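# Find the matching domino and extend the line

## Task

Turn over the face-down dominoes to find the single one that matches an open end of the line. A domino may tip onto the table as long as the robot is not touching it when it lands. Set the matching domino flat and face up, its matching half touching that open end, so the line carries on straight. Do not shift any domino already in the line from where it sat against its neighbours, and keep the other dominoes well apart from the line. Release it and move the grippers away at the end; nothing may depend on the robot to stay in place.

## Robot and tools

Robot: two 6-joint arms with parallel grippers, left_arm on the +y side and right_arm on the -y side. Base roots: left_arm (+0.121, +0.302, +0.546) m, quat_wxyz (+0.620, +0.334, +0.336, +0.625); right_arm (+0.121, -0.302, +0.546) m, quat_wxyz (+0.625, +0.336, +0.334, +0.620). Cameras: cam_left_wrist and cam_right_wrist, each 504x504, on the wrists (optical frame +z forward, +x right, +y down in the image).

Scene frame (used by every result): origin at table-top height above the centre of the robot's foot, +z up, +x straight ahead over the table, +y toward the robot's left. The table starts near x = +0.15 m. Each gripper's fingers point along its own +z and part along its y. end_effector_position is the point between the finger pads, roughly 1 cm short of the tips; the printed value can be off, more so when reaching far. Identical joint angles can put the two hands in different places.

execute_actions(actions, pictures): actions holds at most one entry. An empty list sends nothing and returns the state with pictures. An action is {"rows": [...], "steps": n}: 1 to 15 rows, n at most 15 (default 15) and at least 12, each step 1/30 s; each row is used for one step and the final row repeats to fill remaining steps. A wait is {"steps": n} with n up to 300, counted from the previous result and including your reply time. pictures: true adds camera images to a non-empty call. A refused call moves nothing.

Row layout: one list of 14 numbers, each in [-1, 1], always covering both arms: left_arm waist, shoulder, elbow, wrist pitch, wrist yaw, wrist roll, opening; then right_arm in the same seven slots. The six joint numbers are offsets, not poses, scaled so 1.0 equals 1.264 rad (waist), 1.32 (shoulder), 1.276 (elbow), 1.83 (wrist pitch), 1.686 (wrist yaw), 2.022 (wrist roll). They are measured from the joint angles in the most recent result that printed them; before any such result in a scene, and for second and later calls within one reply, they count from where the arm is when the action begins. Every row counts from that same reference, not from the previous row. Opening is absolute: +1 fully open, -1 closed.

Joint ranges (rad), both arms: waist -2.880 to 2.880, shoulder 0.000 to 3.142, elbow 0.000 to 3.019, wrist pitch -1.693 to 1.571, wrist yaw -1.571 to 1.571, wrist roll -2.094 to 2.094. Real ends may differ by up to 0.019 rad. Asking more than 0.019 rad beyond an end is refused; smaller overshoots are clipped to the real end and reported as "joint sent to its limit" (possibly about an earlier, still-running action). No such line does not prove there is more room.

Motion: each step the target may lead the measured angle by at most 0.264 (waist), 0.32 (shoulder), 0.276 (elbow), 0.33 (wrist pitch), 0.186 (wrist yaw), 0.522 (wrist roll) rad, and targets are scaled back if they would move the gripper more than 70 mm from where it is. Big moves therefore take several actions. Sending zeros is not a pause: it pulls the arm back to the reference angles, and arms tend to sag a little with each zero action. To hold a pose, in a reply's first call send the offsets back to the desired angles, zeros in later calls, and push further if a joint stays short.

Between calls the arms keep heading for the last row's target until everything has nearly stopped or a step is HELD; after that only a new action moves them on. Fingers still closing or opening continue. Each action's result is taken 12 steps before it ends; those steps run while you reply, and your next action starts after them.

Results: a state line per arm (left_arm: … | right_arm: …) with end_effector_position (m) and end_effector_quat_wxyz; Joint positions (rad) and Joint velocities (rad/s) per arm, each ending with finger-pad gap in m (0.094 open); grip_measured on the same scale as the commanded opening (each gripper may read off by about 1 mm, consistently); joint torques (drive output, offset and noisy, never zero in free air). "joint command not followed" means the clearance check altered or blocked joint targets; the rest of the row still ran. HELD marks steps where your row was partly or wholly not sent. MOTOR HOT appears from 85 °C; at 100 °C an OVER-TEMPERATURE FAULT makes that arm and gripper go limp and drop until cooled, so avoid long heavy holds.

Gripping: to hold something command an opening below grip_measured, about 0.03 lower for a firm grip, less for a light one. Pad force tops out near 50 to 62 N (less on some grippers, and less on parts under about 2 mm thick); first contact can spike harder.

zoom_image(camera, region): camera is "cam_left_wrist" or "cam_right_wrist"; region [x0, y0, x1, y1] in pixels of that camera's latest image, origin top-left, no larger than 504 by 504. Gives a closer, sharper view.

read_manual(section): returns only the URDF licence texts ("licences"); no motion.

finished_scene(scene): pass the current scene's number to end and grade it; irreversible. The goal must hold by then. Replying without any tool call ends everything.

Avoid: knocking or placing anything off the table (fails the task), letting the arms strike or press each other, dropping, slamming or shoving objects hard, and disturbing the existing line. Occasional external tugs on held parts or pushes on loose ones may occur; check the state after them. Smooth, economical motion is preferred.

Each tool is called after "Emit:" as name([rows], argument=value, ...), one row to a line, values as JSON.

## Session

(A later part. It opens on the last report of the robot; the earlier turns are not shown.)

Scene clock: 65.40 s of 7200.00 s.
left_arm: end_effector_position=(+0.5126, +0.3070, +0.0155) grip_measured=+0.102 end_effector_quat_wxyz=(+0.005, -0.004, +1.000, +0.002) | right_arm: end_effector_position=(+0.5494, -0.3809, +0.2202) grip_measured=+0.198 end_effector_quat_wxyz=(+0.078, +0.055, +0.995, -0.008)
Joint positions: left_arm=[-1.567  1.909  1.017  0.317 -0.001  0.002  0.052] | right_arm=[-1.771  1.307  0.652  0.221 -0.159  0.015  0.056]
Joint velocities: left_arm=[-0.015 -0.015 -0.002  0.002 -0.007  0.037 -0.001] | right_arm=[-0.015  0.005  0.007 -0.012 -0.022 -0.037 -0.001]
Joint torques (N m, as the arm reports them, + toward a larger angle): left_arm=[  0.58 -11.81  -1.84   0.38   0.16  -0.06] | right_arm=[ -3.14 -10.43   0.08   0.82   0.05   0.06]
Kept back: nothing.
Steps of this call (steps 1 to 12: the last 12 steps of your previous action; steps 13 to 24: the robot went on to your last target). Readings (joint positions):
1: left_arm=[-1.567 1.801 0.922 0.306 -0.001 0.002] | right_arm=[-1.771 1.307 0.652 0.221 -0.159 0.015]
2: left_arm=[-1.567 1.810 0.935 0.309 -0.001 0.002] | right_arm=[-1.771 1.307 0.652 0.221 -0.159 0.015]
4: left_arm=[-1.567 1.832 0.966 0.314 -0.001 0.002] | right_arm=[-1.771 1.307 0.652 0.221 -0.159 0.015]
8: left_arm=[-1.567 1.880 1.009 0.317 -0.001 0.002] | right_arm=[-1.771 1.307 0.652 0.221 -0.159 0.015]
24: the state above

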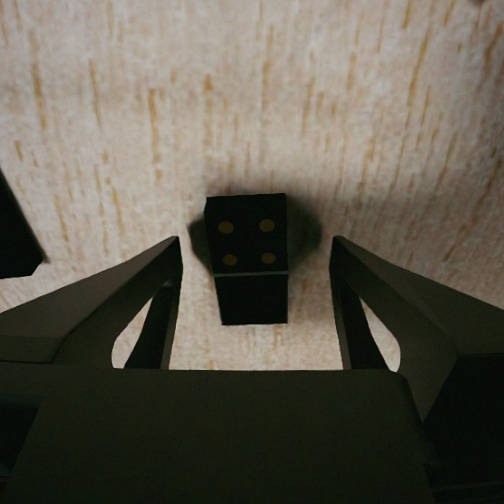

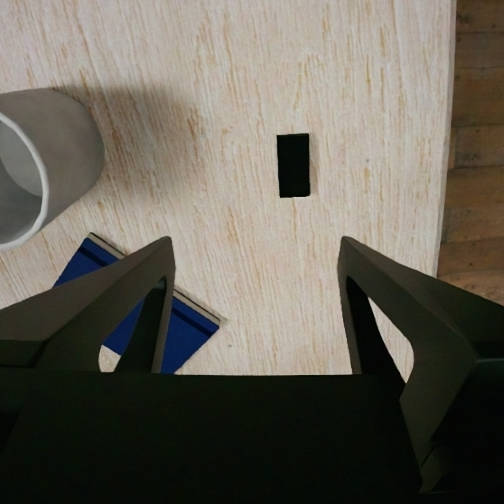

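Emit:
execute_actions([
  {"rows":[[0,0.018,0,0,0,0,0,0,0,0,0,0,0,0.2],[0,0.018,0,0,0,0,-0.1,0,0,0,0,0,0,0.2],[0,0.018,0,0,0,0,-0.2,0,0,0,0,0,0,0.2],[0,0.018,0,0,0,0,-0.26,0,0,0,0,0,0,0.2],[0,0.018,0,0,0,0,-0.31,0,0,0,0,0,0,0.2],[0,0.018,0,0,0,0,-0.35,0,0,0,0,0,0,0.2],[0,0.018,0,0,0,0,-0.39,0,0,0,0,0,0,0.2],[0,0.018,0,0,0,0,-0.42,0,0,0,0,0,0,0.2],[0,0.018,0,0,0,0,-0.45,0,0,0,0,0,0,0.2],[0,0.018,0,0,0,0,-0.48,0,0,0,0,0,0,0.2],[0,0.018,0,0,0,0,-0.51,0,0,0,0,0,0,0.2]]},
])

Emit:
execute_actions([
  {"rows":[[0,-0.03,-0.03,0,0,0,-0.51,0,0,0,0,0,0,0.2],[0,-0.06,-0.06,0,0,0,-0.51,0,0,0,0,0,0,0.2],[0,-0.09,-0.09,0,0,0,-0.51,0,0,0,0,0,0,0.2],[0,-0.11,-0.12,0.02,0,0,-0.51,0,0,0,0,0,0,0.2],[-0.03,-0.12,-0.15,0.04,-0.02,0.06,-0.51,0,0,0,0,0,0,0.2],[-0.07,-0.12,-0.18,0.06,-0.04,0.13,-0.51,0,0,0,0,0,0,0.2],[-0.11,-0.12,-0.2,0.08,-0.07,0.2,-0.51,0,0,0,0,0,0,0.2],[-0.15,-0.11,-0.22,0.1,-0.09,0.27,-0.51,0,0,0,0,0,0,0.2],[-0.19,-0.09,-0.22,0.12,-0.12,0.34,-0.51,0,0,0,0,0,0,0.2],[-0.23,-0.07,-0.22,0.14,-0.14,0.41,-0.51,0,0,0,0,0,0,0.2],[-0.27,-0.05,-0.22,0.15,-0.17,0.48,-0.51,0,0,0,0,0,0,0.2],[-0.31,-0.02,-0.22,0.16,-0.19,0.55,-0.51,0,0,0,0,0,0,0.2],[-0.35,0,-0.22,0.17,-0.22,0.62,-0.51,0,0,0,0,0,0,0.2],[-0.39,0.02,-0.22,0.17,-0.24,0.68,-0.51,0,0,0,0,0,0,0.2],[-0.42,0.03,-0.22,0.17,-0.26,0.74,-0.51,0,0,0,0,0,0,0.2]]},
])

Emit:
execute_actions([
  {"steps":30},
], pictures=true)

Scene clock: 66.90 s of 7200.00 s.
left_arm: end_effector_position=(+0.5122, +0.3070, +0.0153) grip_measured=-0.153 end_effector_quat_wxyz=(+0.004, -0.004, +1.000, +0.002) | right_arm: end_effector_position=(+0.5494, -0.3809, +0.2202) grip_measured=+0.198 end_effector_quat_wxyz=(+0.078, +0.055, +0.995, -0.008)
Joint positions: left_arm=[-1.567  1.909  1.017  0.317 -0.001  0.002  0.04 ] | right_arm=[-1.771  1.307  0.652  0.221 -0.159  0.015  0.056]
Joint velocities: left_arm=[-0.005  0.005  0.002 -0.007 -0.007 -0.037 -0.092] | right_arm=[-0.015  0.005 -0.017 -0.017 -0.022  0.022 -0.001]
Joint torques (N m, as the arm reports them, + toward a larger angle): left_arm=[  0.16 -11.44  -2.21  -0.16   0.09  -0.03] | right_arm=[ -2.59 -10.22   0.18   0.92   0.03   0.07]
Steps of this call (steps 1 to 15: the robot went on to your last target; steps 16 to 42: nothing new was sent; steps 43 to 45: the first 3 steps of this action). Readings (joint positions):
43: left_arm=[-1.567 1.909 1.017 0.317 -0.001 0.002] | right_arm=[-1.771 1.307 0.652 0.221 -0.159 0.015]
44: left_arm=[-1.567 1.909 1.017 0.317 -0.001 0.002] | right_arm=[-1.771 1.307 0.652 0.221 -0.159 0.015]
45: the state above

Scene clock: 67.40 s of 7200.00 s.
left_arm: end_effector_position=(+0.5081, +0.3069, +0.0259) grip_measured=-0.492 end_effector_quat_wxyz=(+0.002, -0.004, +1.000, +0.002) | right_arm: end_effector_position=(+0.5494, -0.3809, +0.2202) grip_measured=+0.198 end_effector_quat_wxyz=(+0.078, +0.055, +0.995, -0.008)
Joint positions: left_arm=[-1.567  1.883  0.986  0.317 -0.001  0.002  0.024] | right_arm=[-1.771  1.307  0.652  0.221 -0.159  0.015  0.056]
Joint velocities: left_arm=[-0.005 -0.64  -0.73  -0.002  0.007  0.051  0.   ] | right_arm=[-0.005  0.005  0.012 -0.002  0.066  0.051 -0.001]
Joint torques (N m, as the arm reports them, + toward a larger angle): left_arm=[  0.43 -17.15  -6.11  -0.06   0.1   -0.04] | right_arm=[ -2.89 -10.49   0.03   0.92   0.04   0.07]
Steps of this call (steps 1 to 12: the last 12 steps of your previous action; steps 13 to 15: the first 3 steps of this action, its rows measured from where the robot was after step 12). Readings (joint positions):
12: left_arm=[-1.567 1.912 1.017 0.317 -0.001 0.002] | right_arm=[-1.771 1.307 0.652 0.221 -0.159 0.015]
13: left_arm=[-1.567 1.909 1.015 0.317 -0.001 0.002] | right_arm=[-1.771 1.307 0.652 0.221 -0.159 0.015]
14: left_arm=[-1.567 1.901 1.006 0.317 -0.001 0.002] | right_arm=[-1.771 1.307 0.652 0.221 -0.159 0.015]
15: the state above

Scene clock: 68.40 s of 7200.00 s.
left_arm: end_effector_position=(+0.3786, +0.0793, +0.1025) grip_measured=-0.492 end_effector_quat_wxyz=(+0.026, +0.767, +0.641, +0.011) | right_arm: end_effector_position=(+0.5494, -0.3809, +0.2202) grip_measured=+0.198 end_effector_quat_wxyz=(+0.078, +0.055, +0.995, -0.008)
Joint positions: left_arm=[-2.115  1.958  0.749  0.613 -0.437  1.462  0.024] | right_arm=[-1.771  1.307  0.652  0.221 -0.159  0.015  0.056]
Joint velocities: left_arm=[-0.005 -0.005 -0.012 -0.002 -0.037  0.183 -0.   ] | right_arm=[ 0.005 -0.005 -0.032 -0.007  0.051  0.007 -0.001]
Joint torques (N m, as the arm reports them, + toward a larger angle): left_arm=[ -4.9  -10.91  -5.11   0.49   0.15   0.05] | right_arm=[ -2.76 -10.55   0.11   0.83   0.03   0.06]
Kept back: nothing.
Steps of this call (steps 1 to 12: the last 12 steps of your previous action; steps 13 to 30: the robot went on to your last target). Readings (joint positions):
1: left_arm=[-1.567 1.857 0.955 0.322 -0.001 0.002] | right_arm=[-1.771 1.307 0.652 0.221 -0.159 0.015]
2: left_arm=[-1.569 1.825 0.917 0.337 -0.017 0.019] | right_arm=[-1.771 1.307 0.652 0.221 -0.159 0.015]
4: left_arm=[-1.590 1.764 0.837 0.390 -0.087 0.121] | right_arm=[-1.771 1.307 0.652 0.221 -0.159 0.015]
8: left_arm=[-1.721 1.744 0.770 0.489 -0.218 0.373] | right_arm=[-1.771 1.307 0.652 0.221 -0.159 0.015]
30: the state above

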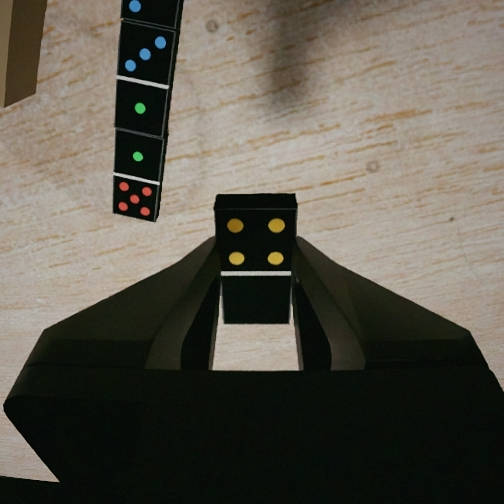

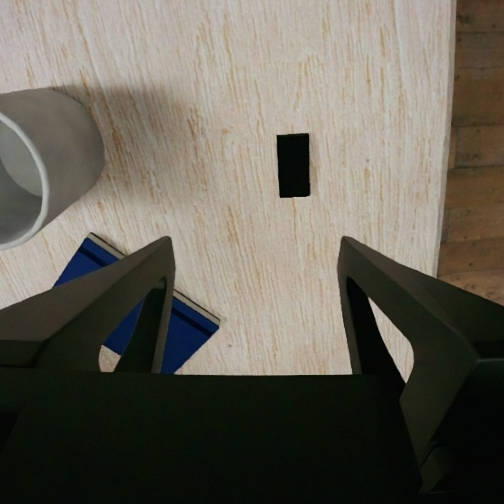

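Emit:
execute_actions([
  {"rows":[[-0.014,0.012,0.028,-0.017,-0.008,0.018,-0.525,0,0,0,0,0,0,0.2],[-0.028,0.024,0.055,-0.034,-0.017,0.018,-0.525,0,0,0,0,0,0,0.2],[-0.042,0.036,0.083,-0.05,-0.025,0.018,-0.525,0,0,0,0,0,0,0.2],[-0.056,0.048,0.11,-0.067,-0.034,0.018,-0.525,0,0,0,0,0,0,0.2],[-0.07,0.06,0.138,-0.084,-0.042,0.018,-0.525,0,0,0,0,0,0,0.2],[-0.084,0.072,0.166,-0.1,-0.051,0.018,-0.525,0,0,0,0,0,0,0.2],[-0.098,0.084,0.193,-0.117,-0.06,0.018,-0.525,0,0,0,0,0,0,0.2],[-0.112,0.096,0.22,-0.134,-0.068,0.018,-0.525,0,0,0,0,0,0,0.2],[-0.126,0.108,0.25,-0.15,-0.076,0.018,-0.525,0,0,0,0,0,0,0.2],[-0.14,0.12,0.276,-0.168,-0.085,0.018,-0.525,0,0,0,0,0,0,0.2],[-0.154,0.132,0.3,-0.185,-0.093,0.018,-0.525,0,0,0,0,0,0,0.2],[-0.164,0.142,0.32,-0.198,-0.1,0.018,-0.525,0,0,0,0,0,0,0.2],[-0.17,0.148,0.332,-0.206,-0.103,0.018,-0.525,0,0,0,0,0,0,0.2]]},
])

Emit:
execute_actions([
  {"steps":30},
], pictures=true)

Scene clock: 69.43 s of 7200.00 s.
left_arm: end_effector_position=(+0.3836, +0.0763, +0.0960) grip_measured=-0.492 end_effector_quat_wxyz=(+0.014, +0.778, +0.628, +0.019) | right_arm: end_effector_position=(+0.5494, -0.3809, +0.2202) grip_measured=+0.198 end_effector_quat_wxyz=(+0.078, +0.055, +0.995, -0.008)
Joint positions: left_arm=[-2.121  1.967  0.782  0.575 -0.468  1.489  0.024] | right_arm=[-1.771  1.307  0.652  0.221 -0.159  0.015  0.056]
Joint velocities: left_arm=[-0.151  0.239  0.686 -0.642 -0.403 -0.051  0.001] | right_arm=[-0.015  0.005  0.012  0.002  0.007  0.022  0.   ]
Joint torques (N m, as the arm reports them, + toward a larger angle): left_arm=[-10.58  -8.05  -1.09  -0.47   0.31   0.02] | right_arm=[ -3.27 -10.51   0.05   0.87   0.02   0.08]
Steps of this call (steps 1 to 28: the robot went on to your last target; steps 29 to 31: the first 3 steps of this action). Readings (joint positions):
29: left_arm=[-2.115 1.958 0.752 0.609 -0.443 1.488] | right_arm=[-1.771 1.307 0.652 0.221 -0.159 0.015]
30: left_arm=[-2.117 1.961 0.762 0.596 -0.454 1.488] | right_arm=[-1.771 1.307 0.652 0.221 -0.159 0.015]
31: the state above

Scene clock: 70.43 s of 7200.00 s.
left_arm: end_effector_position=(+0.3864, -0.0925, +0.0718) grip_measured=-0.492 end_effector_quat_wxyz=(+0.016, +0.831, +0.557, -0.002) | right_arm: end_effector_position=(+0.5494, -0.3809, +0.2202) grip_measured=+0.198 end_effector_quat_wxyz=(+0.078, +0.055, +0.995, -0.008)
Joint positions: left_arm=[-2.351  2.139  1.173  0.25  -0.608  1.489  0.024] | right_arm=[-1.771  1.307  0.652  0.221 -0.159  0.015  0.056]
Joint velocities: left_arm=[-0.005 -0.005  0.007 -0.012 -0.022 -0.007 -0.   ] | right_arm=[ 0.005  0.005 -0.017  0.002  0.007 -0.007  0.001]
Joint torques (N m, as the arm reports them, + toward a larger angle): left_arm=[-10.66 -10.42  -1.44  -0.82   0.14   0.02] | right_arm=[ -2.98 -10.44   0.1    0.96   0.03   0.06]
Kept back: nothing.
Steps of this call (steps 1 to 12: the last 12 steps of your previous action; steps 13 to 30: the robot went on to your last target). Readings (joint positions):
1: left_arm=[-2.128 1.978 0.812 0.550 -0.483 1.489] | right_arm=[-1.771 1.307 0.652 0.221 -0.159 0.015]
2: left_arm=[-2.138 1.991 0.848 0.523 -0.497 1.489] | right_arm=[-1.771 1.307 0.652 0.221 -0.159 0.015]
4: left_arm=[-2.168 2.024 0.927 0.469 -0.526 1.489] | right_arm=[-1.771 1.307 0.652 0.221 -0.159 0.015]
8: left_arm=[-2.250 2.087 1.077 0.350 -0.580 1.489] | right_arm=[-1.771 1.307 0.652 0.221 -0.159 0.015]
30: the state above
All arms were judged still, so your last target was given up. Only a new action makes them travel on or press farther. Fingers that are still opening or closing keep moving.

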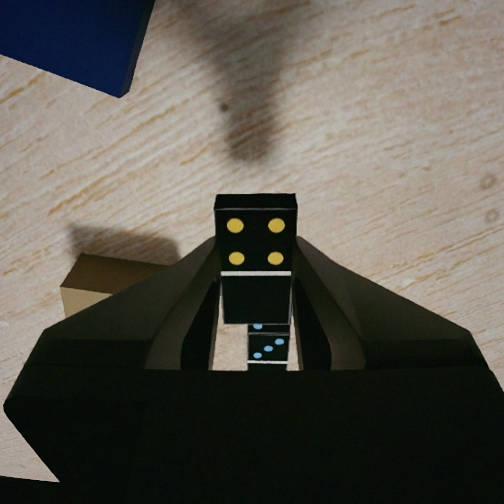

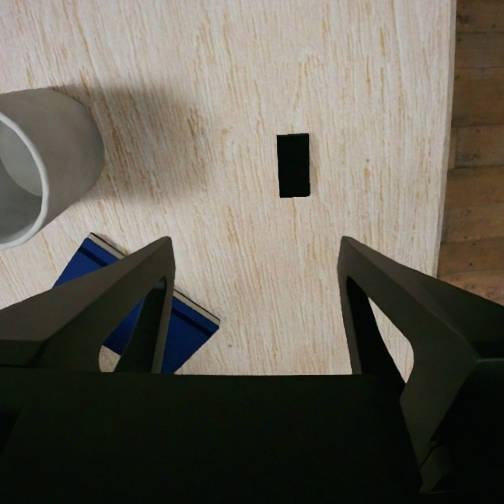

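Emit:
execute_actions([
  {"rows":[[0.01,0.01,0.008,-0.012,0.012,0.017,-0.525,0,0,0,0,0,0,0.2],[0.018,0.02,0.017,-0.012,0.012,0.017,-0.525,0,0,0,0,0,0,0.2],[0.025,0.03,0.027,-0.012,0.012,0.017,-0.525,0,0,0,0,0,0,0.2],[0.032,0.04,0.037,-0.012,0.012,0.017,-0.525,0,0,0,0,0,0,0.2],[0.038,0.048,0.047,-0.012,0.012,0.017,-0.525,0,0,0,0,0,0,0.2],[0.043,0.055,0.056,-0.012,0.012,0.017,-0.525,0,0,0,0,0,0,0.2],[0.047,0.061,0.063,-0.012,0.012,0.017,-0.525,0,0,0,0,0,0,0.2],[0.05,0.065,0.068,-0.012,0.012,0.017,-0.525,0,0,0,0,0,0,0.2]]},
])

Emit:
execute_actions([
  {"steps":24},
], pictures=true)

Scene clock: 71.73 s of 7200.00 s.
left_arm: end_effector_position=(+0.3852, -0.0960, +0.0705) grip_measured=-0.492 end_effector_quat_wxyz=(+0.019, +0.834, +0.551, -0.010) | right_arm: end_effector_position=(+0.5494, -0.3809, +0.2202) grip_measured=+0.198 end_effector_quat_wxyz=(+0.078, +0.055, +0.995, -0.008)
Joint positions: left_arm=[-2.351  2.143  1.18   0.243 -0.592  1.501  0.024] | right_arm=[-1.771  1.307  0.652  0.221 -0.159  0.015  0.056]
Joint velocities: left_arm=[-0.005  0.103  0.208 -0.056  0.081  0.139 -0.   ] | right_arm=[-0.005 -0.015 -0.002 -0.017  0.037  0.007  0.001]
Joint torques (N m, as the arm reports them, + toward a larger angle): left_arm=[-9.61 -8.85  0.31 -0.71  0.41  0.11] | right_arm=[ -3.04 -10.16   0.13   0.81   0.     0.03]
Steps of this call (steps 1 to 36: nothing new was sent; steps 37 to 39: the first 3 steps of this action). Readings (joint positions):
37: left_arm=[-2.351 2.139 1.173 0.249 -0.599 1.493] | right_arm=[-1.771 1.307 0.652 0.221 -0.159 0.015]
38: left_arm=[-2.351 2.140 1.175 0.246 -0.594 1.497] | right_arm=[-1.771 1.307 0.652 0.221 -0.159 0.015]
39: the state above

Scene clock: 72.53 s of 7200.00 s.
left_arm: end_effector_position=(+0.3878, -0.0853, +0.0329) grip_measured=-0.492 end_effector_quat_wxyz=(+0.004, +0.831, +0.556, +0.000) | right_arm: end_effector_position=(+0.5494, -0.3809, +0.2202) grip_measured=+0.198 end_effector_quat_wxyz=(+0.078, +0.055, +0.995, -0.008)
Joint positions: left_arm=[-2.305  2.214  1.255  0.241 -0.59   1.513  0.024] | right_arm=[-1.771  1.307  0.652  0.221 -0.159  0.015  0.056]
Joint velocities: left_arm=[-0.015 -0.015  0.012  0.002  0.007 -0.007 -0.   ] | right_arm=[-0.005 -0.005 -0.002  0.002  0.051 -0.007  0.002]
Joint torques (N m, as the arm reports them, + toward a larger angle): left_arm=[-10.74 -10.59  -1.07  -0.81   0.35   0.06] | right_arm=[ -2.91 -10.85   0.09   0.84   0.03   0.05]
Kept back: nothing.
Steps of this call (steps 1 to 12: the last 12 steps of your previous action; steps 13 to 24: the robot went on to your last target). Readings (joint positions):
1: left_arm=[-2.350 2.149 1.190 0.242 -0.591 1.503] | right_arm=[-1.771 1.307 0.652 0.221 -0.159 0.015]
2: left_arm=[-2.348 2.158 1.202 0.242 -0.591 1.505] | right_arm=[-1.771 1.307 0.652 0.221 -0.159 0.015]
4: left_arm=[-2.341 2.179 1.230 0.242 -0.590 1.508] | right_arm=[-1.771 1.307 0.652 0.221 -0.159 0.015]
8: left_arm=[-2.318 2.208 1.255 0.242 -0.590 1.511] | right_arm=[-1.771 1.307 0.652 0.221 -0.159 0.015]
24: the state above

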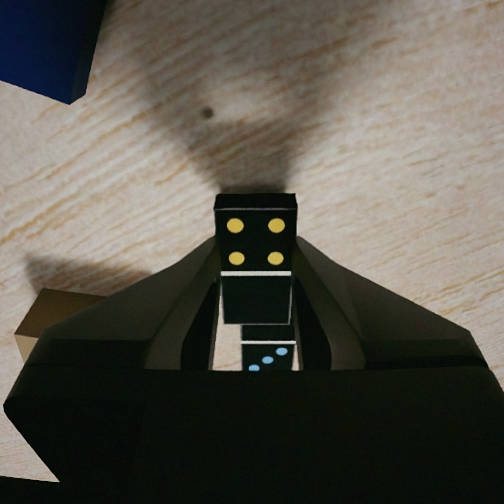

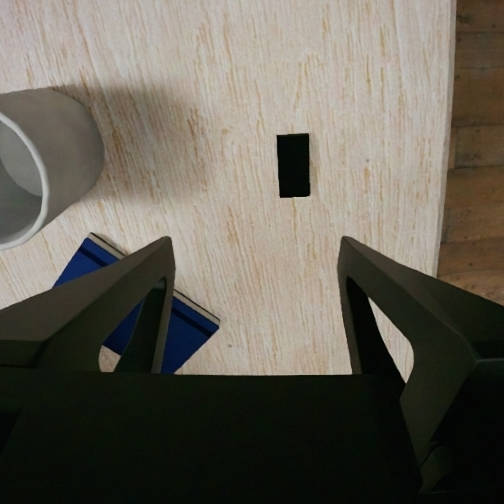

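Emit:
execute_actions([
  {"rows":[[0.014,0.01,0.006,0,0.004,0.006,-0.525,0,0,0,0,0,0,0.2],[0.016,0.016,0.011,0,0.004,0.006,-0.525,0,0,0,0,0,0,0.2],[0.018,0.022,0.016,0,0.004,0.006,-0.525,0,0,0,0,0,0,0.2],[0.02,0.028,0.021,0,0.004,0.006,-0.525,0,0,0,0,0,0,0.2],[0.022,0.033,0.025,0,0.004,0.006,-0.525,0,0,0,0,0,0,0.2]]},
])

Emit:
execute_actions([
  {"steps":22},
], pictures=true)

Scene clock: 73.43 s of 7200.00 s.
left_arm: end_effector_position=(+0.3879, -0.0865, +0.0323) grip_measured=-0.492 end_effector_quat_wxyz=(+0.005, +0.831, +0.556, -0.001) | right_arm: end_effector_position=(+0.5494, -0.3809, +0.2202) grip_measured=+0.198 end_effector_quat_wxyz=(+0.078, +0.055, +0.995, -0.008)
Joint positions: left_arm=[-2.305  2.216  1.258  0.241 -0.586  1.515  0.024] | right_arm=[-1.771  1.307  0.652  0.221 -0.159  0.015  0.056]
Joint velocities: left_arm=[-0.005  0.063  0.085 -0.007 -0.022 -0.022 -0.   ] | right_arm=[-0.015 -0.005  0.002 -0.012 -0.007  0.022 -0.001]
Joint torques (N m, as the arm reports them, + toward a larger angle): left_arm=[-11.15  -9.91  -0.38  -0.3    0.38   0.02] | right_arm=[ -3.   -10.22   0.08   0.69   0.04   0.08]
Steps of this call (steps 1 to 15: the robot went on to your last target; steps 16 to 24: nothing new was sent; steps 25 to 27: the first 3 steps of this action). Readings (joint positions):
25: left_arm=[-2.305 2.214 1.255 0.241 -0.588 1.514] | right_arm=[-1.771 1.307 0.652 0.221 -0.159 0.015]
26: left_arm=[-2.305 2.214 1.255 0.241 -0.586 1.515] | right_arm=[-1.771 1.307 0.652 0.221 -0.159 0.015]
27: the state above

Scene clock: 74.17 s of 7200.00 s.
left_arm: end_effector_position=(+0.3825, -0.0903, +0.0240) grip_measured=-0.492 end_effector_quat_wxyz=(+0.004, +0.832, +0.555, -0.002) | right_arm: end_effector_position=(+0.5494, -0.3809, +0.2202) grip_measured=+0.198 end_effector_quat_wxyz=(+0.078, +0.055, +0.995, -0.008)
Joint positions: left_arm=[-2.305  2.243  1.281  0.241 -0.585  1.516  0.024] | right_arm=[-1.771  1.307  0.652  0.221 -0.159  0.015  0.056]
Joint velocities: left_arm=[-0.005 -0.015 -0.002  0.007 -0.037 -0.051  0.   ] | right_arm=[-0.024 -0.005 -0.002  0.002  0.022 -0.051  0.001]
Joint torques (N m, as the arm reports them, + toward a larger angle): left_arm=[ -9.83 -10.33  -0.85  -0.41   0.35   0.05] | right_arm=[ -3.02 -10.56   0.13   0.84   0.03   0.06]
Kept back: nothing.
Steps of this call (steps 1 to 12: the last 12 steps of your previous action; steps 13 to 22: the robot went on to your last target). Readings (joint positions):
1: left_arm=[-2.305 2.219 1.262 0.241 -0.586 1.515] | right_arm=[-1.771 1.307 0.652 0.221 -0.159 0.015]
2: left_arm=[-2.305 2.223 1.269 0.241 -0.586 1.515] | right_arm=[-1.771 1.307 0.652 0.221 -0.159 0.015]
4: left_arm=[-2.305 2.232 1.279 0.241 -0.586 1.515] | right_arm=[-1.771 1.307 0.652 0.221 -0.159 0.015]
8: left_arm=[-2.305 2.241 1.281 0.241 -0.585 1.516] | right_arm=[-1.771 1.307 0.652 0.221 -0.159 0.015]
22: the state above

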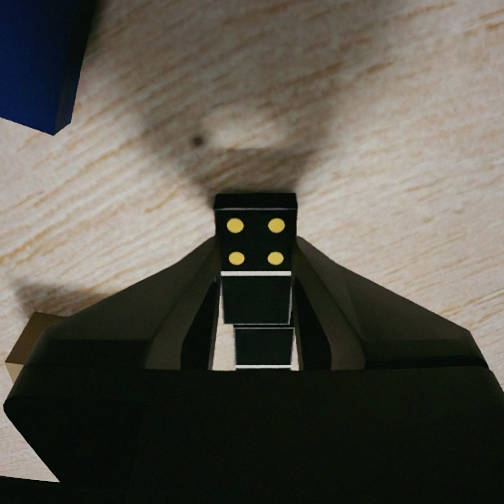

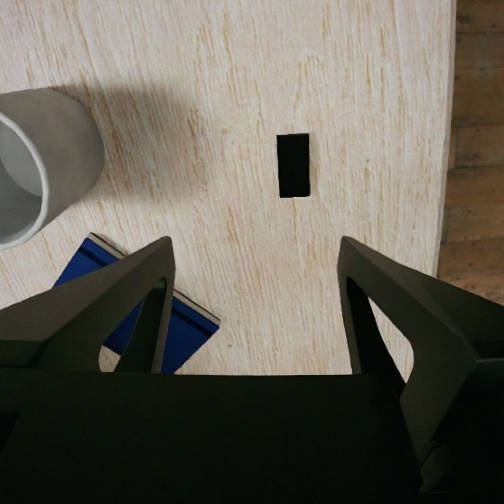

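Emit:
execute_actions([
  {"rows":[[0.022,0.012,0.006,0,0,0,-0.525,0,0,0,0,0,0,0.2],[0.026,0.016,0.009,0,0,0,-0.525,0,0,0,0,0,0,0.2],[0.03,0.02,0.011,0,0,0,-0.525,0,0,0,0,0,0,0.2]]},
])

Emit:
execute_actions([
  {"steps":22},
], pictures=true)

Scene clock: 74.97 s of 7200.00 s.
left_arm: end_effector_position=(+0.3826, -0.0898, +0.0233) grip_measured=-0.492 end_effector_quat_wxyz=(+0.004, +0.832, +0.555, -0.002) | right_arm: end_effector_position=(+0.5494, -0.3809, +0.2202) grip_measured=+0.198 end_effector_quat_wxyz=(+0.078, +0.055, +0.995, -0.008)
Joint positions: left_arm=[-2.304  2.244  1.282  0.241 -0.585  1.516  0.024] | right_arm=[-1.771  1.307  0.652  0.221 -0.159  0.015  0.056]
Joint velocities: left_arm=[ 0.015  0.024  0.037 -0.002  0.007 -0.007  0.   ] | right_arm=[ 0.015  0.005 -0.007 -0.007  0.007 -0.037  0.   ]
Joint torques (N m, as the arm reports them, + toward a larger angle): left_arm=[-10.1  -10.13  -0.54  -0.26   0.23  -0.06] | right_arm=[ -2.88 -10.28   0.     0.87   0.03   0.05]
Steps of this call (steps 1 to 15: the robot went on to your last target; steps 16 to 21: nothing new was sent; steps 22 to 24: the first 3 steps of this action). Readings (joint positions):
22: left_arm=[-2.305 2.243 1.281 0.241 -0.585 1.516] | right_arm=[-1.771 1.307 0.652 0.221 -0.159 0.015]
23: left_arm=[-2.305 2.243 1.281 0.241 -0.585 1.516] | right_arm=[-1.771 1.307 0.652 0.221 -0.159 0.015]
24: the state above

Scene clock: 75.70 s of 7200.00 s.
left_arm: end_effector_position=(+0.3828, -0.0840, +0.0174) grip_measured=-0.492 end_effector_quat_wxyz=(-0.001, +0.831, +0.557, +0.000) | right_arm: end_effector_position=(+0.5494, -0.3809, +0.2202) grip_measured=+0.198 end_effector_quat_wxyz=(+0.078, +0.055, +0.995, -0.008)
Joint positions: left_arm=[-2.293  2.251  1.288  0.241 -0.585  1.516  0.024] | right_arm=[-1.771  1.307  0.652  0.221 -0.159  0.015  0.056]
Joint velocities: left_arm=[-0.015  0.005 -0.012  0.002  0.022 -0.11   0.   ] | right_arm=[ 0.005 -0.005  0.002 -0.007 -0.051  0.037  0.   ]
Joint torques (N m, as the arm reports them, + toward a larger angle): left_arm=[-9.75 -9.95 -0.91 -0.23  0.26  0.  ] | right_arm=[ -2.86 -10.58   0.13   0.85   0.03   0.06]
Kept back: nothing.
Steps of this call (steps 1 to 12: the last 12 steps of your previous action; steps 13 to 22: the robot went on to your last target). Readings (joint positions):
1: left_arm=[-2.303 2.245 1.284 0.241 -0.585 1.516] | right_arm=[-1.771 1.307 0.652 0.221 -0.159 0.015]
2: left_arm=[-2.302 2.247 1.286 0.241 -0.585 1.516] | right_arm=[-1.771 1.307 0.652 0.221 -0.159 0.015]
4: left_arm=[-2.299 2.249 1.288 0.241 -0.585 1.516] | right_arm=[-1.771 1.307 0.652 0.221 -0.159 0.015]
8: left_arm=[-2.294 2.251 1.288 0.241 -0.585 1.516] | right_arm=[-1.771 1.307 0.652 0.221 -0.159 0.015]
22: the state above

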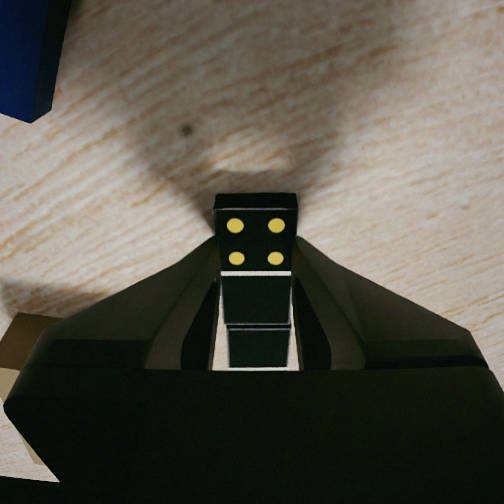

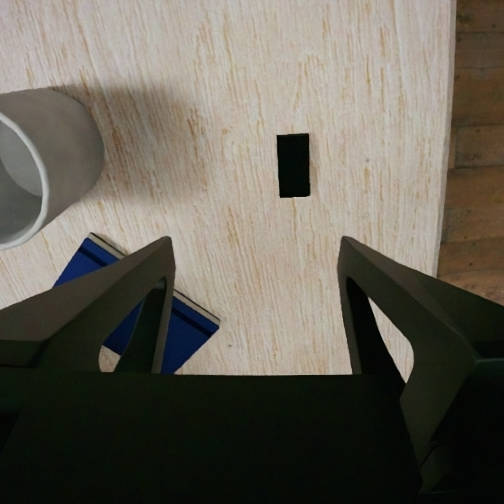

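Emit:
zoom_image(camera="cam_left_wrist", region=[200, 260, 320, 380])

Region (200, 260, 320, 380) of cam_left_wrist's 504x504 image, scaled by 4.200, with more detail than that image has.

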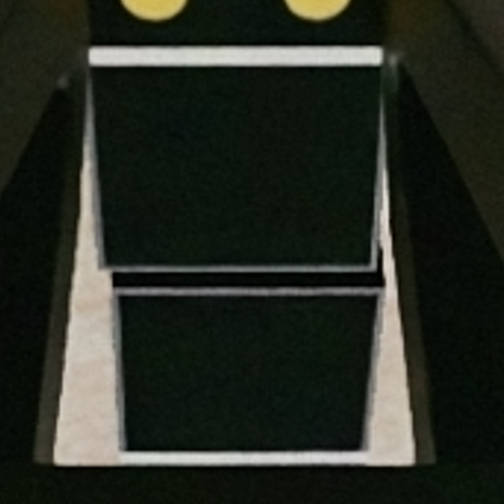

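Emit:
execute_actions([
  {"rows":[[0.02,0.018,0.008,0,-0.004,0,-0.525,0,0,0,0,0,0,0.2],[0.02,0.018,0.008,0,-0.008,0,-0.525,0,0,0,0,0,0,0.2],[0.02,0.018,0.008,0,-0.012,0,-0.525,0,0,0,0,0,0,0.2]]},
])

Emit:
execute_actions([
  {"steps":20},
], pictures=true)

Emit:
zoom_image(camera="cam_left_wrist", region=[200, 260, 320, 380])

Scene clock: 86.80 s of 7200.00 s.
left_arm: end_effector_position=(+0.3833, -0.0822, +0.0170) grip_measured=-0.492 end_effector_quat_wxyz=(-0.004, +0.831, +0.557, +0.005) | right_arm: end_effector_position=(+0.5494, -0.3809, +0.2202) grip_measured=+0.198 end_effector_quat_wxyz=(+0.078, +0.055, +0.995, -0.008)
Joint positions: left_arm=[-2.293  2.253  1.289  0.241 -0.598  1.516  0.024] | right_arm=[-1.771  1.307  0.652  0.221 -0.159  0.015  0.056]
Joint velocities: left_arm=[-0.015  0.015  0.022  0.002 -0.154  0.066 -0.001] | right_arm=[-0.015  0.015 -0.002 -0.007 -0.066  0.037  0.   ]
Joint torques (N m, as the arm reports them, + toward a larger angle): left_arm=[ -9.76 -10.31  -0.83  -0.47   0.1   -0.04] | right_arm=[ -2.8  -10.62   0.07   0.75   0.03   0.09]
Steps of this call (steps 1 to 15: the robot went on to your last target; steps 16 to 90: nothing new was sent; then 8.00 s passed at rest; steps 91 to 93: the first 3 steps of this action). Readings (joint positions):
91: left_arm=[-2.293 2.252 1.288 0.241 -0.587 1.516] | right_arm=[-1.771 1.307 0.652 0.221 -0.159 0.015]
92: left_arm=[-2.293 2.252 1.288 0.241 -0.592 1.516] | right_arm=[-1.771 1.307 0.652 0.221 -0.159 0.015]
93: the state above

Scene clock: 87.47 s of 7200.00 s.
left_arm: end_effector_position=(+0.3828, -0.0815, +0.0166) grip_measured=-0.492 end_effector_quat_wxyz=(-0.005, +0.831, +0.556, +0.007) | right_arm: end_effector_position=(+0.5494, -0.3809, +0.2202) grip_measured=+0.198 end_effector_quat_wxyz=(+0.078, +0.055, +0.995, -0.008)
Joint positions: left_arm=[-2.293  2.255  1.289  0.241 -0.602  1.516  0.024] | right_arm=[-1.771  1.307  0.652  0.221 -0.159  0.015  0.056]
Joint velocities: left_arm=[-0.005 -0.005 -0.012  0.002  0.007 -0.007  0.   ] | right_arm=[-0.015 -0.005  0.007  0.012 -0.007 -0.007  0.   ]
Joint torques (N m, as the arm reports them, + toward a larger angle): left_arm=[-10.49  -9.65  -0.82  -0.14   0.03  -0.02] | right_arm=[ -2.99 -10.34   0.15   0.86   0.01   0.06]
Kept back: nothing.
Steps of this call (steps 1 to 12: the last 12 steps of your previous action; steps 13 to 15: the robot went on to your last target; steps 16 to 20: nothing new was sent). Readings (joint positions):
1: left_arm=[-2.293 2.254 1.289 0.241 -0.601 1.516] | right_arm=[-1.771 1.307 0.652 0.221 -0.159 0.015]
2: left_arm=[-2.293 2.254 1.289 0.241 -0.602 1.516] | right_arm=[-1.771 1.307 0.652 0.221 -0.159 0.015]
4: left_arm=[-2.293 2.255 1.289 0.241 -0.602 1.516] | right_arm=[-1.771 1.307 0.652 0.221 -0.159 0.015]
8: left_arm=[-2.293 2.255 1.289 0.241 -0.602 1.516] | right_arm=[-1.771 1.307 0.652 0.221 -0.159 0.015]
20: the state above
All arms were judged still, so your last target was given up. Only a new action makes them travel on or press farther. Fingers that are still opening or closing keep moving.

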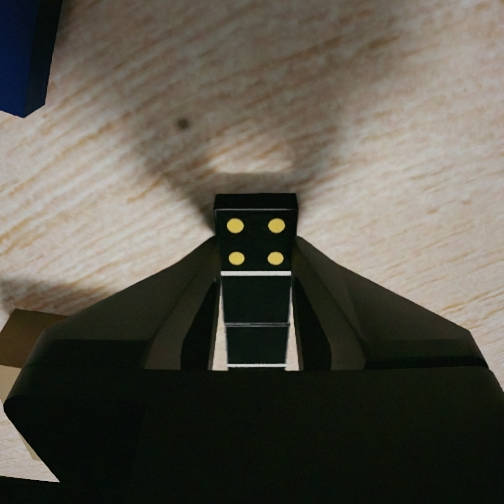

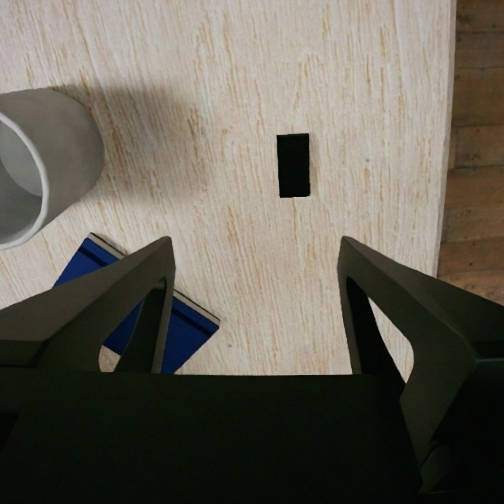

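Region (200, 260, 320, 380) of cam_left_wrist's 504x504 image, scaled by 4.200, with more detail than that image has.

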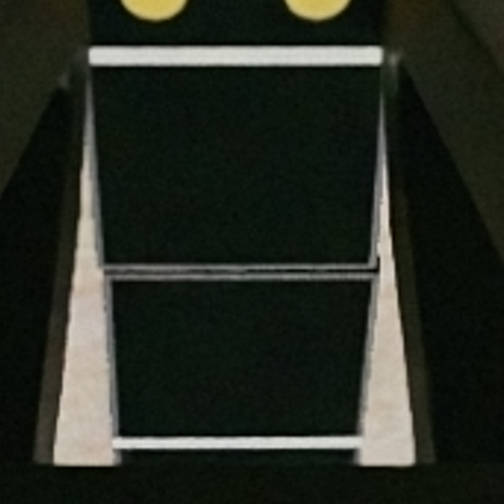

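Emit:
execute_actions([
  {"rows":[[0,0,0,0,0,0,-0.48,0,0,0,0,0,0,0.2],[0,0,0,0,0,0,-0.45,0,0,0,0,0,0,0.2],[0,0,0,0,0,0,-0.42,0,0,0,0,0,0,0.2]]},
])

Emit:
execute_actions([
  {"steps":14},
], pictures=true)

Emit:
zoom_image(camera="cam_left_wrist", region=[200, 260, 320, 380])

Scene clock: 87.97 s of 7200.00 s.
left_arm: end_effector_position=(+0.3828, -0.0815, +0.0166) grip_measured=-0.430 end_effector_quat_wxyz=(-0.005, +0.831, +0.556, +0.007) | right_arm: end_effector_position=(+0.5494, -0.3809, +0.2202) grip_measured=+0.198 end_effector_quat_wxyz=(+0.078, +0.055, +0.995, -0.008)
Joint positions: left_arm=[-2.293  2.255  1.289  0.241 -0.602  1.516  0.027] | right_arm=[-1.771  1.307  0.652  0.221 -0.159  0.015  0.056]
Joint velocities: left_arm=[-0.015 -0.005 -0.007 -0.007  0.037 -0.022  0.019] | right_arm=[-0.005 -0.005  0.017  0.002  0.007  0.051  0.001]
Joint torques (N m, as the arm reports them, + toward a larger angle): left_arm=[-12.55 -11.91  -1.37  -0.31   0.23  -0.08] | right_arm=[ -3.07 -10.6    0.11   0.83   0.04   0.06]
Steps of this call (steps 1 to 12: nothing new was sent; steps 13 to 15: the first 3 steps of this action). Readings (joint positions):
13: left_arm=[-2.293 2.255 1.289 0.241 -0.602 1.516] | right_arm=[-1.771 1.307 0.652 0.221 -0.159 0.015]
14: left_arm=[-2.293 2.255 1.289 0.241 -0.602 1.516] | right_arm=[-1.771 1.307 0.652 0.221 -0.159 0.015]
15: the state above

Scene clock: 88.43 s of 7200.00 s.
left_arm: end_effector_position=(+0.3828, -0.0815, +0.0166) grip_measured=-0.422 end_effector_quat_wxyz=(-0.005, +0.831, +0.556, +0.007) | right_arm: end_effector_position=(+0.5494, -0.3809, +0.2202) grip_measured=+0.198 end_effector_quat_wxyz=(+0.078, +0.055, +0.995, -0.008)
Joint positions: left_arm=[-2.293  2.255  1.289  0.241 -0.602  1.516  0.027] | right_arm=[-1.771  1.307  0.652  0.221 -0.159  0.015  0.056]
Joint velocities: left_arm=[-0.005 -0.005  0.007  0.012 -0.007 -0.066  0.   ] | right_arm=[-0.024  0.005  0.007  0.002  0.007 -0.037  0.001]
Joint torques (N m, as the arm reports them, + toward a larger angle): left_arm=[-12.03 -11.29  -1.19  -0.32   0.29   0.  ] | right_arm=[ -3.15 -10.93   0.08   0.8    0.03   0.08]
Kept back: nothing.
Steps of this call (steps 1 to 12: the last 12 steps of your previous action; steps 13 to 14: the robot went on to your last target). Readings (joint positions):
1: left_arm=[-2.293 2.255 1.289 0.241 -0.602 1.516] | right_arm=[-1.771 1.307 0.652 0.221 -0.159 0.015]
2: left_arm=[-2.293 2.255 1.289 0.241 -0.602 1.516] | right_arm=[-1.771 1.307 0.652 0.221 -0.159 0.015]
4: left_arm=[-2.293 2.255 1.289 0.241 -0.602 1.516] | right_arm=[-1.771 1.307 0.652 0.221 -0.159 0.015]
8: left_arm=[-2.293 2.255 1.289 0.241 -0.602 1.516] | right_arm=[-1.771 1.307 0.652 0.221 -0.159 0.015]
14: the state above

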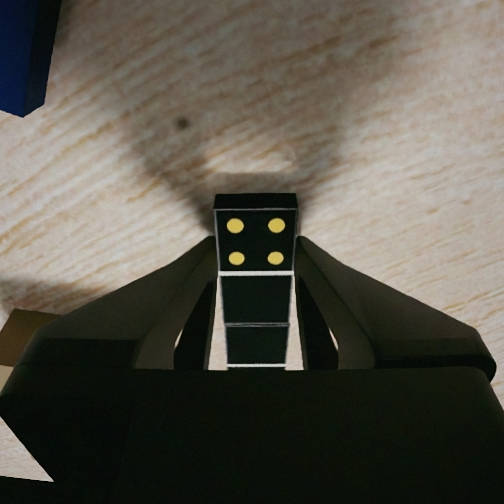

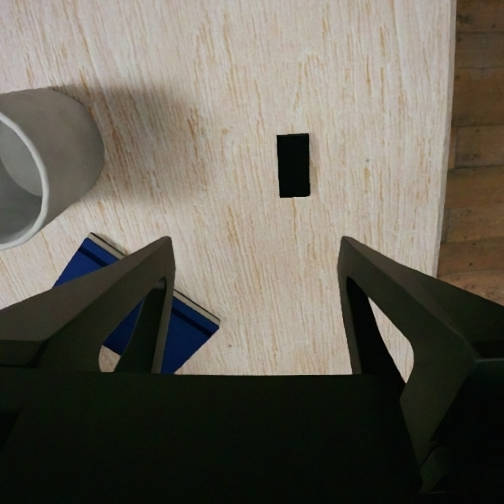

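Region (200, 260, 320, 380) of cam_left_wrist's 504x504 image, scaled by 4.200, with more detail than that image has.

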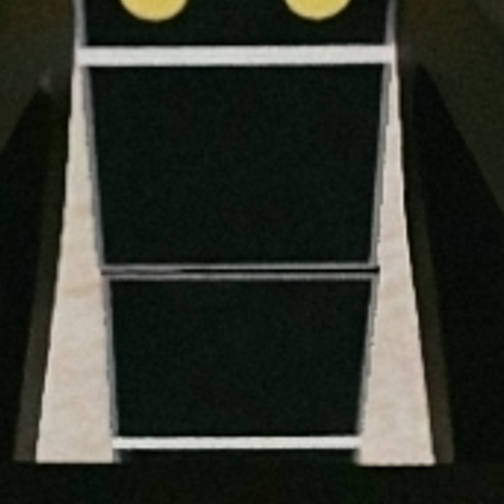

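Already on the table and touching. Open and lift.

Emit:
execute_actions([
  {"rows":[[0,0,0,0,0,0,-0.2,0,0,0,0,0,0,0.2],[0,0,0,0,0,0,0,0,0,0,0,0,0,0.2],[-0.02,-0.015,-0.015,0,0,0,0.1,0,0,0,0,0,0,0.2],[-0.03,-0.03,-0.035,0,0,0,0.1,0,0,0,0,0,0,0.2],[-0.04,-0.05,-0.06,0,0,0,0.1,0,0,0,0,0,0,0.2],[-0.04,-0.07,-0.09,0.01,0,0,0.1,0,0,0,0,0,0,0.2],[-0.04,-0.09,-0.12,0.03,0,0,0.1,0,0,0,0,0,0,0.2],[-0.04,-0.11,-0.16,0.05,0,0,0.1,0,0,0,0,0,0,0.2],[-0.04,-0.13,-0.2,0.07,0,0,0.1,0,0,0,0,0,0,0.2],[-0.04,-0.15,-0.24,0.09,0,0,0.1,0,0,0,0,0,0,0.2],[-0.04,-0.17,-0.28,0.11,0,0,0.1,0,0,0,0,0,0,0.2],[-0.04,-0.19,-0.32,0.13,0,0,0.1,0,0,0,0,0,0,0.2],[-0.04,-0.21,-0.36,0.15,0,0,0.1,0,0,0,0,0,0,0.2],[-0.04,-0.23,-0.4,0.17,0,0,0.1,0,0,0,0,0,0,0.2]]},
])

Emit:
execute_actions([
  {"steps":28},
], pictures=true)

Scene clock: 89.37 s of 7200.00 s.
left_arm: end_effector_position=(+0.3832, -0.0820, +0.0172) grip_measured=+0.040 end_effector_quat_wxyz=(-0.005, +0.831, +0.556, +0.007) | right_arm: end_effector_position=(+0.5494, -0.3809, +0.2202) grip_measured=+0.198 end_effector_quat_wxyz=(+0.078, +0.055, +0.995, -0.008)
Joint positions: left_arm=[-2.294  2.253  1.289  0.241 -0.602  1.516  0.049] | right_arm=[-1.771  1.307  0.652  0.221 -0.159  0.015  0.056]
Joint velocities: left_arm=[-0.015 -0.034 -0.037  0.002 -0.037  0.007  0.117] | right_arm=[ 0.005 -0.005  0.012  0.002  0.007  0.022  0.001]
Joint torques (N m, as the arm reports them, + toward a larger angle): left_arm=[-14.92 -12.75  -2.94  -0.26   0.26  -0.07] | right_arm=[ -2.54 -10.48   0.06   0.84   0.05   0.08]
Steps of this call (steps 1 to 15: the robot went on to your last target; steps 16 to 25: nothing new was sent; steps 26 to 28: the first 3 steps of this action). Readings (joint positions):
26: left_arm=[-2.293 2.255 1.289 0.241 -0.602 1.516] | right_arm=[-1.771 1.307 0.652 0.221 -0.159 0.015]
27: left_arm=[-2.293 2.255 1.289 0.241 -0.602 1.516] | right_arm=[-1.771 1.307 0.652 0.221 -0.159 0.015]
28: the state above

Scene clock: 90.30 s of 7200.00 s.
left_arm: end_effector_position=(+0.3632, -0.0086, +0.1524) grip_measured=+0.098 end_effector_quat_wxyz=(+0.047, +0.821, +0.568, +0.016) | right_arm: end_effector_position=(+0.5494, -0.3809, +0.2202) grip_measured=+0.198 end_effector_quat_wxyz=(+0.078, +0.055, +0.995, -0.008)
Joint positions: left_arm=[-2.342  1.936  0.774  0.536 -0.602  1.516  0.052] | right_arm=[-1.771  1.307  0.652  0.221 -0.159  0.015  0.056]
Joint velocities: left_arm=[-0.005 -0.015 -0.002  0.002  0.022  0.022 -0.   ] | right_arm=[-0.005  0.015 -0.002  0.012 -0.095  0.037  0.   ]
Joint torques (N m, as the arm reports them, + toward a larger angle): left_arm=[-9.54 -8.59 -2.08  0.57  0.31 -0.03] | right_arm=[ -3.39 -10.55   0.09   0.86   0.03   0.08]
Kept back: nothing.
Steps of this call (steps 1 to 12: the last 12 steps of your previous action; steps 13 to 28: the robot went on to your last target). Readings (joint positions):
1: left_arm=[-2.295 2.250 1.285 0.241 -0.602 1.516] | right_arm=[-1.771 1.307 0.652 0.221 -0.159 0.015]
2: left_arm=[-2.298 2.242 1.273 0.241 -0.602 1.516] | right_arm=[-1.771 1.307 0.652 0.221 -0.159 0.015]
4: left_arm=[-2.308 2.205 1.219 0.252 -0.602 1.516] | right_arm=[-1.771 1.307 0.652 0.221 -0.159 0.015]
8: left_arm=[-2.333 2.085 1.035 0.363 -0.602 1.516] | right_arm=[-1.771 1.307 0.652 0.221 -0.159 0.015]
28: the state above

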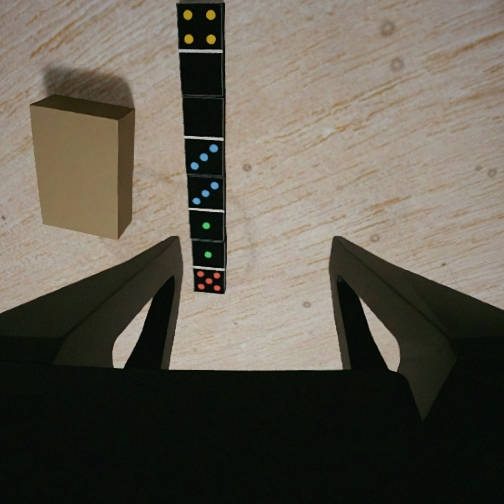

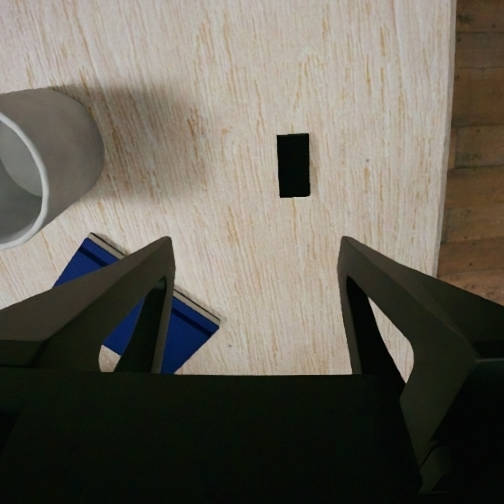

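Emit:
finished_scene(scene=2)

The scene is finished: the task was done.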